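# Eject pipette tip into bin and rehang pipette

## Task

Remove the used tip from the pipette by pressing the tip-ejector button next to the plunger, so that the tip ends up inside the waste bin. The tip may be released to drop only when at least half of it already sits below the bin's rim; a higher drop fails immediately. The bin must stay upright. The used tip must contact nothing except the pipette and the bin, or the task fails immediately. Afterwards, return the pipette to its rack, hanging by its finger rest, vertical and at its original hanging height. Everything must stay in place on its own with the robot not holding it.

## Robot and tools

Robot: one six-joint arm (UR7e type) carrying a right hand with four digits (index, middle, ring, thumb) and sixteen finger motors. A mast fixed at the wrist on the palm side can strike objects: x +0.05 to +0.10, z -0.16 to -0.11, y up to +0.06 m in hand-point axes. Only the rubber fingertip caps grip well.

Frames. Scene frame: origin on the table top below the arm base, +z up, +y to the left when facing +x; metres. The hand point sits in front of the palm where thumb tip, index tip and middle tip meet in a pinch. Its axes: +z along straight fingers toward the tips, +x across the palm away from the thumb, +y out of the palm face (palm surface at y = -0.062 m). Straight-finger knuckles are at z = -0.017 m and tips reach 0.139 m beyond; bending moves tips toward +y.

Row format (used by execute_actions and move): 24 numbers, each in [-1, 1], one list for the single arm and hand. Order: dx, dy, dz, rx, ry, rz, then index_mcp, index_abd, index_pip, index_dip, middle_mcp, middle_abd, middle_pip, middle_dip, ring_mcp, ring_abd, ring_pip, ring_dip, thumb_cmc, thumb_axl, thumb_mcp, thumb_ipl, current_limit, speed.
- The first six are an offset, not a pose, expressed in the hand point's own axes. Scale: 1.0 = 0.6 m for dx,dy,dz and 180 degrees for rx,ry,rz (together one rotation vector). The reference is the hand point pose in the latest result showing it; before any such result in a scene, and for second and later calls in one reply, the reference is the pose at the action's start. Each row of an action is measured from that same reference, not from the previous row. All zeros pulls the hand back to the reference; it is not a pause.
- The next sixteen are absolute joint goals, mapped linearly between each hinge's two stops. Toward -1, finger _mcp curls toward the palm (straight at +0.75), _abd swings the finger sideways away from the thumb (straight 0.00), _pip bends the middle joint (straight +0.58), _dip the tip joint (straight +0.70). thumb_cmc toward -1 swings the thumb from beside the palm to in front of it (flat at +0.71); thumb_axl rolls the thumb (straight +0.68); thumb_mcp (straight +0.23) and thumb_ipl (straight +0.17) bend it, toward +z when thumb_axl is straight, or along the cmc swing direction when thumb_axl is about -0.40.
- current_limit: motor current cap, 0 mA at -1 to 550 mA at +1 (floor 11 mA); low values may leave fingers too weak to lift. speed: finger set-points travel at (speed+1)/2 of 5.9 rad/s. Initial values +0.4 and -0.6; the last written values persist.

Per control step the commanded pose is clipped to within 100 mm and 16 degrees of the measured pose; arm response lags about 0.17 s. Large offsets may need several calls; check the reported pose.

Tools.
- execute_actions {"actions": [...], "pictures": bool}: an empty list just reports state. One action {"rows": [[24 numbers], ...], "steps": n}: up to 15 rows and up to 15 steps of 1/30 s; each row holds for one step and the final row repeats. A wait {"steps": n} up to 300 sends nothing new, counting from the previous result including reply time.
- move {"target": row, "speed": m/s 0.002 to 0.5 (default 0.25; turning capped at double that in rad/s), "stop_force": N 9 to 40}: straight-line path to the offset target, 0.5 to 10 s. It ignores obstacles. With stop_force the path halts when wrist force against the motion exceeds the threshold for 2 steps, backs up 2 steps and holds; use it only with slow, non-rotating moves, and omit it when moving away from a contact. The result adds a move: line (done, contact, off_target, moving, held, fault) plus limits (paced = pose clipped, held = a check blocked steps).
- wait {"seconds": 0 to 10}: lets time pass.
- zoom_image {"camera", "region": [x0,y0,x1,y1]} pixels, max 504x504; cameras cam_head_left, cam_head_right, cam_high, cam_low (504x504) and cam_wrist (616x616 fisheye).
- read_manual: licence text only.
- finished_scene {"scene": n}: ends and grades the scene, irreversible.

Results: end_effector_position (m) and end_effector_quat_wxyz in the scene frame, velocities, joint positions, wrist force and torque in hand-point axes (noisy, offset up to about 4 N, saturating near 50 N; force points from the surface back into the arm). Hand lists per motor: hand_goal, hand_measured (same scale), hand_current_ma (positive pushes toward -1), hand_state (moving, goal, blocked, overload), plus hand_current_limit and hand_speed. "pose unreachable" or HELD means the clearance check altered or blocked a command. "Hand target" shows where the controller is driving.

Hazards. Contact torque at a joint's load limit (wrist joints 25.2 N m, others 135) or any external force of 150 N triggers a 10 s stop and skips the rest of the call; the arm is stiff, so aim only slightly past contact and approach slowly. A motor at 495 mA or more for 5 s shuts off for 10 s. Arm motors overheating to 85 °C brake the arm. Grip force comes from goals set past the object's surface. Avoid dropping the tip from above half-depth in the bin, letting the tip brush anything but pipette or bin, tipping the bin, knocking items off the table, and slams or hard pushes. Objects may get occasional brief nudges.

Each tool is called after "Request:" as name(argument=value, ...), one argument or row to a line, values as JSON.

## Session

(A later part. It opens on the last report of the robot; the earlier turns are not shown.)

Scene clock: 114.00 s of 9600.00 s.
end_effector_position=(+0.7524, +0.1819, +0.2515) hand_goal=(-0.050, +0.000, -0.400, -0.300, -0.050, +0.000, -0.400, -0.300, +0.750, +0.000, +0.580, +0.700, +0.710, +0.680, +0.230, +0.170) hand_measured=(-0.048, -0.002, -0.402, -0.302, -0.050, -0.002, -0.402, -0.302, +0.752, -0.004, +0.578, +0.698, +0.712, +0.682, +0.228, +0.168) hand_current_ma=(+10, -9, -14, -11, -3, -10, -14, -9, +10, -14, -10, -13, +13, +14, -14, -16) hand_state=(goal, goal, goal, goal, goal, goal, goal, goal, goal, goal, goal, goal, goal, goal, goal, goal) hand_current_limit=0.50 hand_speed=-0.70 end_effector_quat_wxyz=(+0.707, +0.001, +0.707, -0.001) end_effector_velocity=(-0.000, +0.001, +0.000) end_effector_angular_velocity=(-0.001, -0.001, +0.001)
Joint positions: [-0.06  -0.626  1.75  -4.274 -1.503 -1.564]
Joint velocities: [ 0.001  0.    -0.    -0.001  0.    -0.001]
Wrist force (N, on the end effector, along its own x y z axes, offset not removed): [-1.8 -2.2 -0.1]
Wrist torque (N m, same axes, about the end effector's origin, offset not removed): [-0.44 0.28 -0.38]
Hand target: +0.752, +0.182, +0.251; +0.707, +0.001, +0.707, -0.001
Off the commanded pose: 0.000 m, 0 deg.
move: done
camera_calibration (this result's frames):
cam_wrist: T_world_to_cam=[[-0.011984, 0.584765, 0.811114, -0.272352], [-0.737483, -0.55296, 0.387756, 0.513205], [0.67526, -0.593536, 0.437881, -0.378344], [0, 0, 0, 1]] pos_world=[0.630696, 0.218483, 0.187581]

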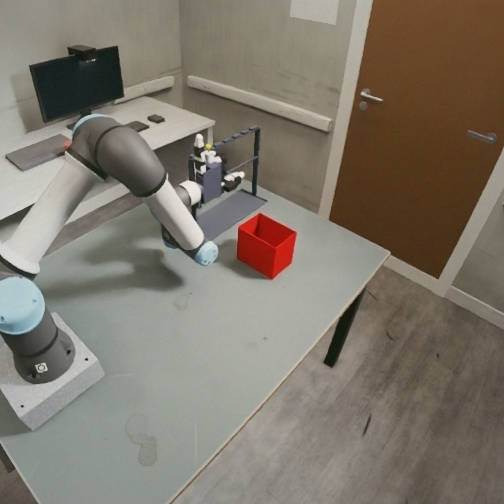

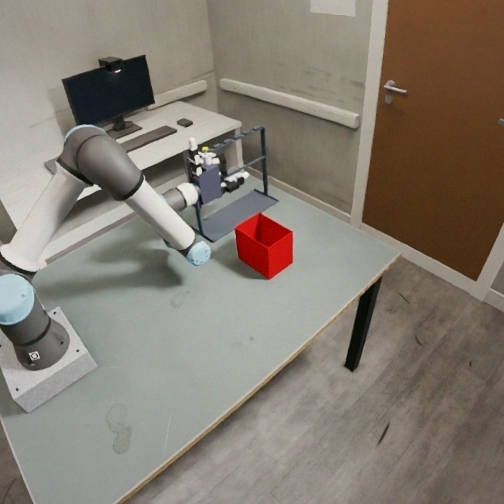

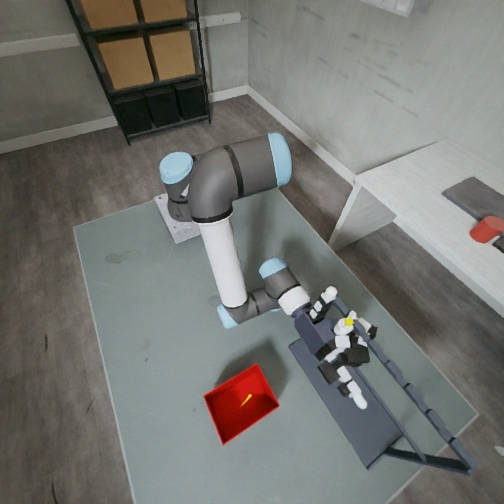

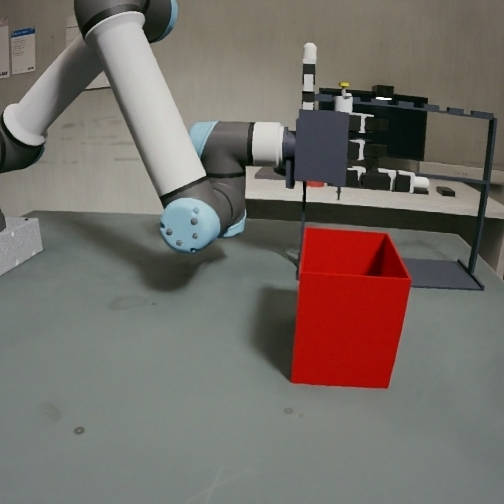

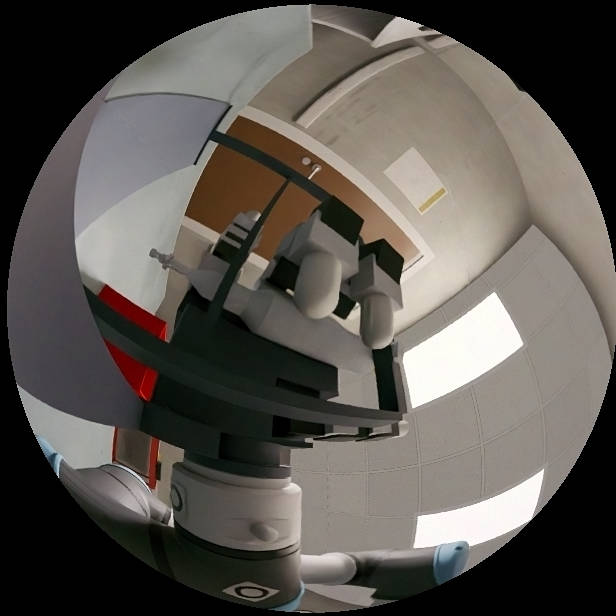

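Nudge it square, open, retreat.

Request:
move(
  target=[0,-0.003,-0.012,0,0,0,-0.05,0,0,0,-0.05,0,0,0,0.75,0,0.58,0.7,0.71,0.68,0.23,0.17,0.5,-0.7],
  speed=0.01,
)

Request:
move(
  target=[0,0,0,0,0,0,0.75,0,0.58,0.7,0.75,0,0.58,0.7,0.75,0,0.58,0.7,0.71,0.68,0.23,0.17,0.5,-0.5],
)

Request:
move(
  target=[0,-0.12,-0.35,0,0,0,0.75,0,0.58,0.7,0.75,0,0.58,0.7,0.75,0,0.58,0.7,0.71,0.68,0.23,0.17,0.5,-0.5],
  speed=0.1,
)

Request:
zoom_image(
  camera="cam_high",
  region=[290,280,410,400],
)

Scene clock: 118.60 s of 9600.00 s.
end_effector_position=(+0.7454, +0.1802, +0.2515) hand_goal=(-0.050, +0.000, +0.000, +0.000, -0.050, +0.000, +0.000, +0.000, +0.750, +0.000, +0.580, +0.700, +0.710, +0.680, +0.230, +0.170) hand_measured=(-0.048, -0.002, -0.002, -0.002, -0.050, -0.002, -0.002, -0.002, +0.752, -0.004, +0.578, +0.698, +0.712, +0.682, +0.228, +0.168) hand_current_ma=(+10, -9, -14, -14, -3, -10, -14, -14, +10, -14, -10, -13, +13, +14, -14, -16) hand_state=(goal, goal, goal, goal, goal, goal, goal, goal, goal, goal, goal, goal, goal, goal, goal, goal) hand_current_limit=0.50 hand_speed=-0.70 end_effector_quat_wxyz=(+0.707, +0.001, +0.707, -0.001) end_effector_velocity=(-0.002, -0.001, +0.000) end_effector_angular_velocity=(-0.001, -0.001, -0.000)
Joint positions: [-0.064 -0.633  1.773 -4.29  -1.498 -1.564]
Joint velocities: [-0.002 -0.003  0.007 -0.005  0.002 -0.001]
Wrist force (N, on the end effector, along its own x y z axes, offset not removed): [-1.8 -0.3 -1.1]
Wrist torque (N m, same axes, about the end effector's origin, offset not removed): [0.03 0.21 -0.21]
Hand target: +0.745, +0.180, +0.251; +0.707, +0.001, +0.707, -0.001
Off the commanded pose: 0.000 m, 0 deg.
After step 90, 0.63 s passed at rest.
move: done
camera_calibration (this result's frames):
cam_wrist: T_world_to_cam=[[-0.0119807, 0.584795, 0.811093, -0.27143], [-0.737488, -0.55294, 0.387774, 0.507104], [0.675254, -0.593525, 0.437904, -0.374679], [0, 0, 0, 1]] pos_world=[0.623735, 0.216748, 0.187586]

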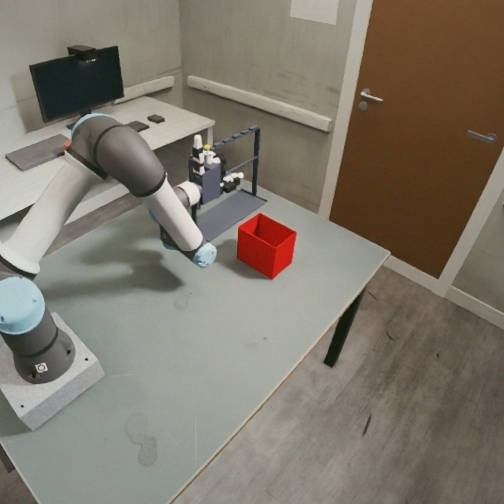

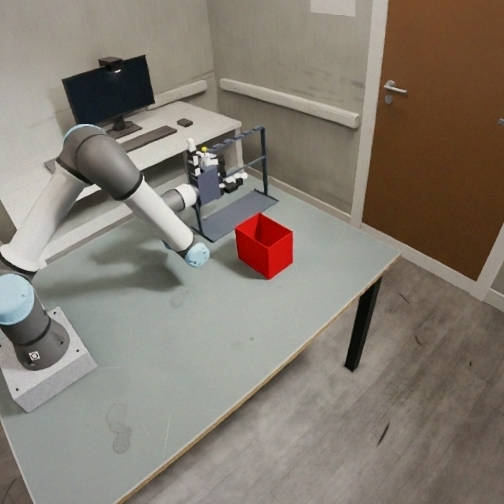

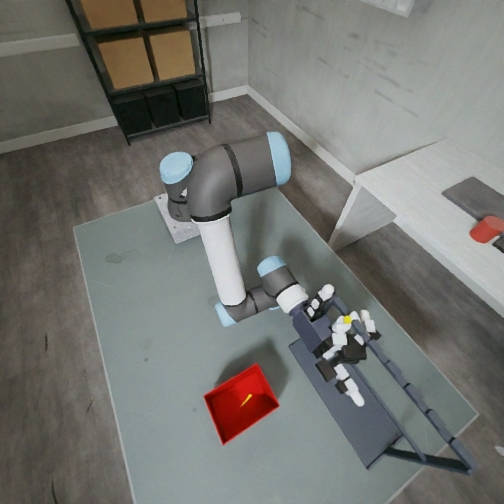

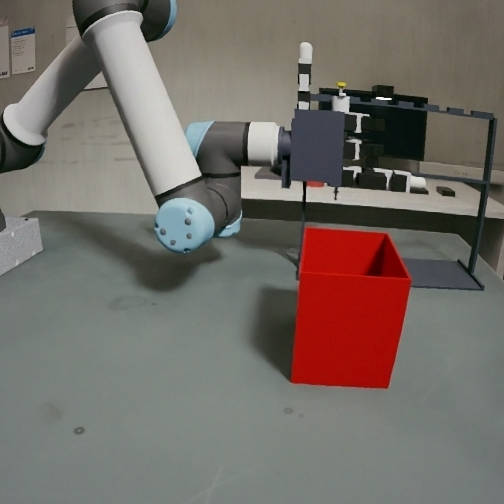

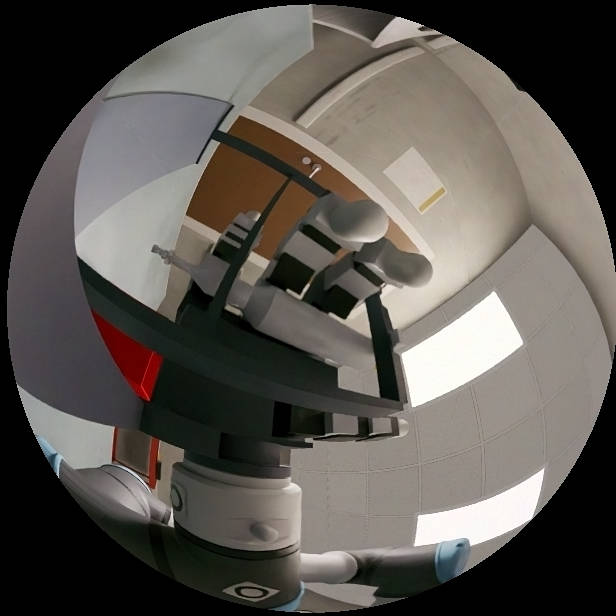

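Scene clock: 119.60 s of 9600.00 s.
end_effector_position=(+0.7454, +0.1802, +0.2515) hand_goal=(+0.750, +0.000, +0.580, +0.700, +0.750, +0.000, +0.580, +0.700, +0.750, +0.000, +0.580, +0.700, +0.710, +0.680, +0.230, +0.170) hand_measured=(+0.748, -0.002, +0.578, +0.698, +0.748, -0.002, +0.578, +0.698, +0.752, -0.004, +0.578, +0.698, +0.712, +0.682, +0.228, +0.168) hand_current_ma=(-12, -12, -11, -14, -13, -13, -12, -14, +10, -14, -10, -13, +13, +14, -14, -16) hand_state=(goal, goal, goal, goal, goal, goal, goal, goal, goal, goal, goal, goal, goal, goal, goal, goal) hand_current_limit=0.50 hand_speed=-0.50 end_effector_quat_wxyz=(+0.707, +0.001, +0.707, -0.001) end_effector_velocity=(-0.000, -0.000, +0.001) end_effector_angular_velocity=(+0.000, -0.002, -0.000)
Joint positions: [-0.064 -0.634  1.773 -4.29  -1.498 -1.564]
Joint velocities: [ 0.    -0.    -0.    -0.001 -0.     0.   ]
Wrist force (N, on the end effector, along its own x y z axes, offset not removed): [0.8 -1.5 -3.0]
Wrist torque (N m, same axes, about the end effector's origin, offset not removed): [-0.11 0.06 0.13]
Hand target: +0.745, +0.180, +0.251; +0.707, +0.001, +0.707, -0.001
Off the commanded pose: 0.000 m, 0 deg.
move: done
camera_calibration (this result's frames):
cam_wrist: T_world_to_cam=[[-0.0120193, 0.584801, 0.811088, -0.27143], [-0.737544, -0.552904, 0.387719, 0.507118], [0.675192, -0.593553, 0.437962, -0.374692], [0, 0, 0, 1]] pos_world=[0.623749, 0.21672, 0.187635]

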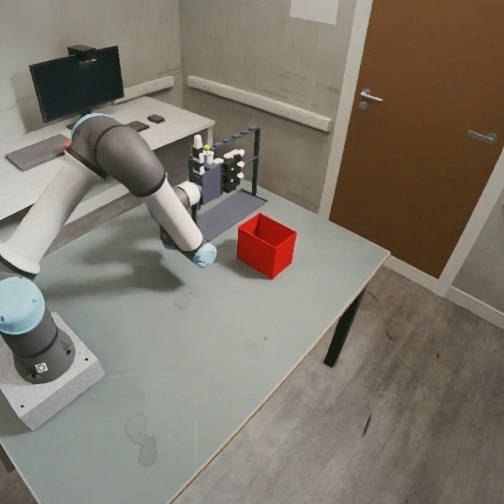

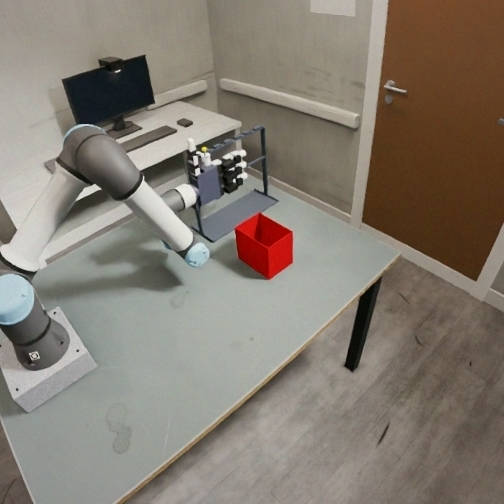

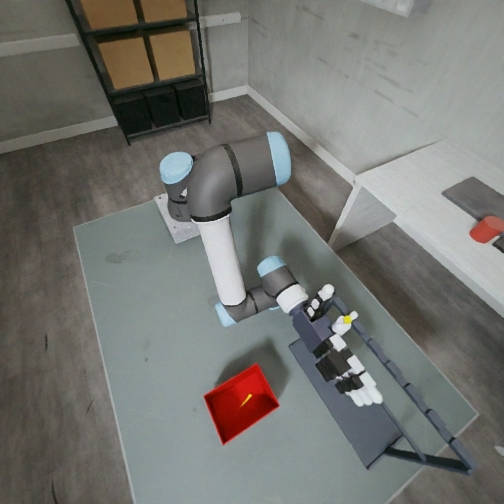

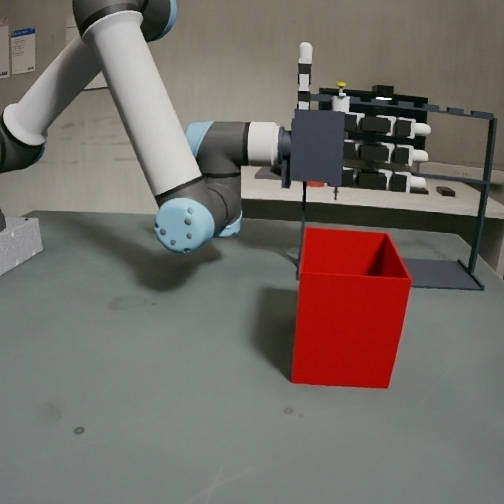

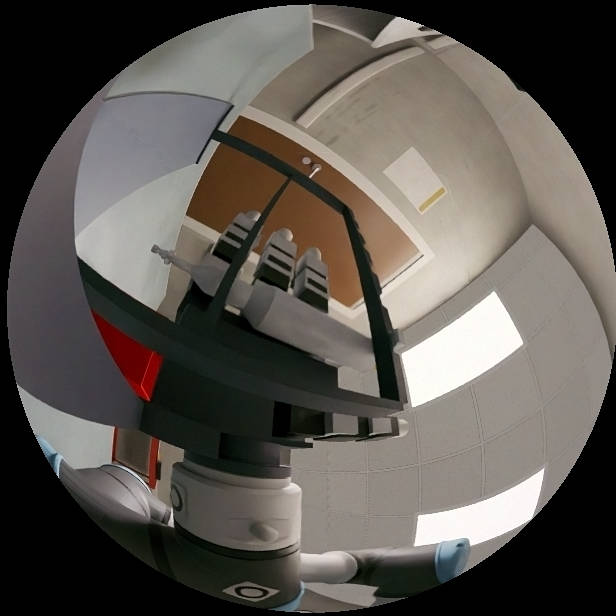

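Scene clock: 122.33 s of 9600.00 s.
end_effector_position=(+0.5356, +0.1085, +0.2516) hand_goal=(+0.750, +0.000, +0.580, +0.700, +0.750, +0.000, +0.580, +0.700, +0.750, +0.000, +0.580, +0.700, +0.710, +0.680, +0.230, +0.170) hand_measured=(+0.748, -0.002, +0.578, +0.698, +0.748, -0.002, +0.578, +0.698, +0.752, -0.004, +0.578, +0.698, +0.712, +0.682, +0.228, +0.168) hand_current_ma=(-12, -12, -11, -14, -12, -13, -12, -14, +10, -14, -10, -13, +13, +14, -13, -15) hand_state=(goal, goal, goal, goal, goal, goal, goal, goal, goal, goal, goal, goal, goal, goal, goal, goal) hand_current_limit=0.50 hand_speed=-0.50 end_effector_quat_wxyz=(+0.707, +0.001, +0.707, -0.001) end_effector_velocity=(-0.002, -0.001, +0.000) end_effector_angular_velocity=(-0.002, -0.003, +0.000)
Joint positions: [-0.365 -0.729  2.406 -4.827 -1.198 -1.562]
Joint velocities: [-0.007  0.002  0.005 -0.01   0.008 -0.   ]
Wrist force (N, on the end effector, along its own x y z axes, offset not removed): [0.2 -1.3 -0.2]
Wrist torque (N m, same axes, about the end effector's origin, offset not removed): [-0.20 -0.11 0.02]
Hand target: +0.535, +0.108, +0.252; +0.707, +0.001, +0.707, -0.001
Off the commanded pose: 0.000 m, 0 deg.
move: done
camera_calibration (this result's frames):
cam_wrist: T_world_to_cam=[[-0.0118645, 0.585228, 0.810782, -0.232159], [-0.737526, -0.55265, 0.388114, 0.312545], [0.675214, -0.593369, 0.438178, -0.275697], [0, 0, 0, 1]] pos_world=[0.41391, 0.145004, 0.187732]

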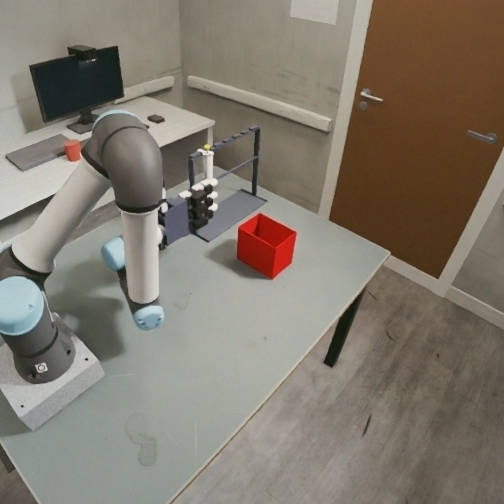

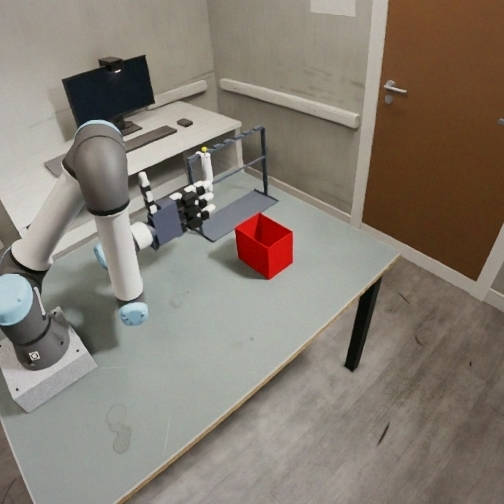

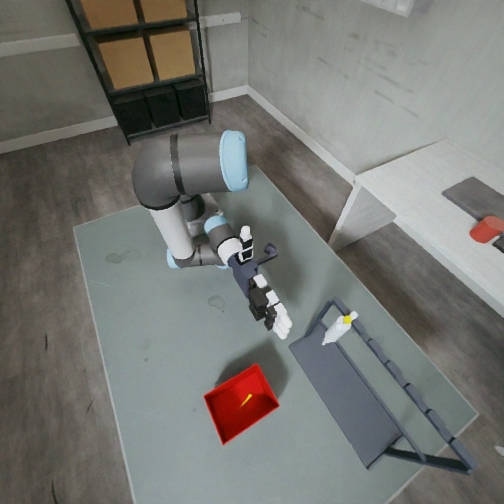

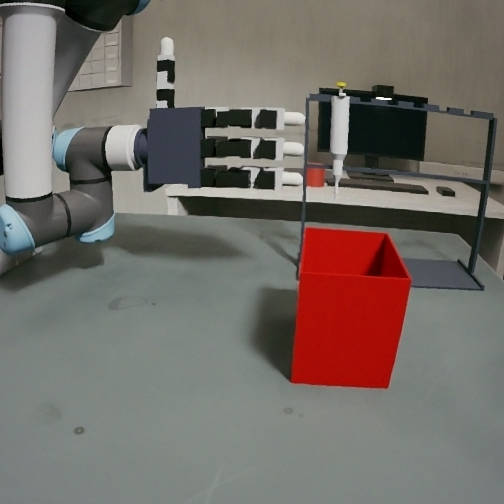

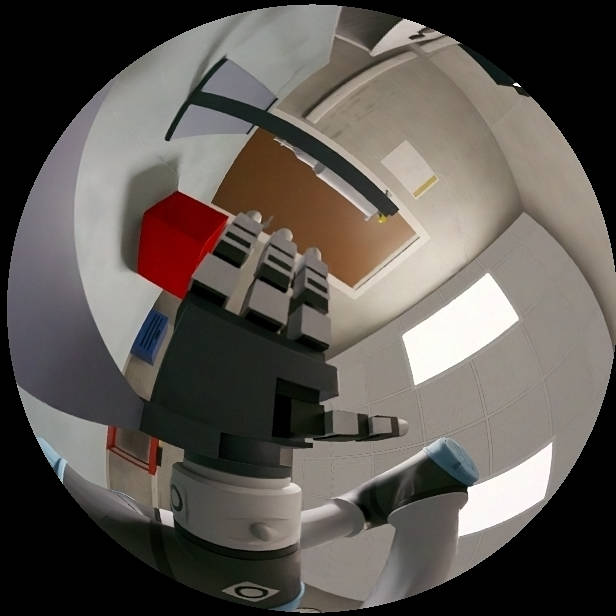

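Region (290, 280, 410, 400) of cam_high's 504x504 image, scaled by 4.200, with more detail than that image has.

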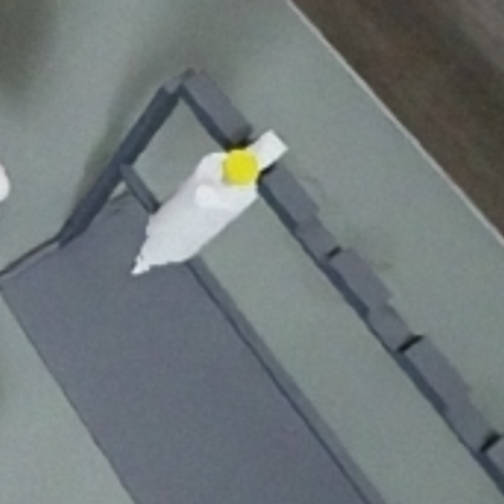

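Request:
finished_scene(
  scene=1,
)

The scene is finished: the task was done.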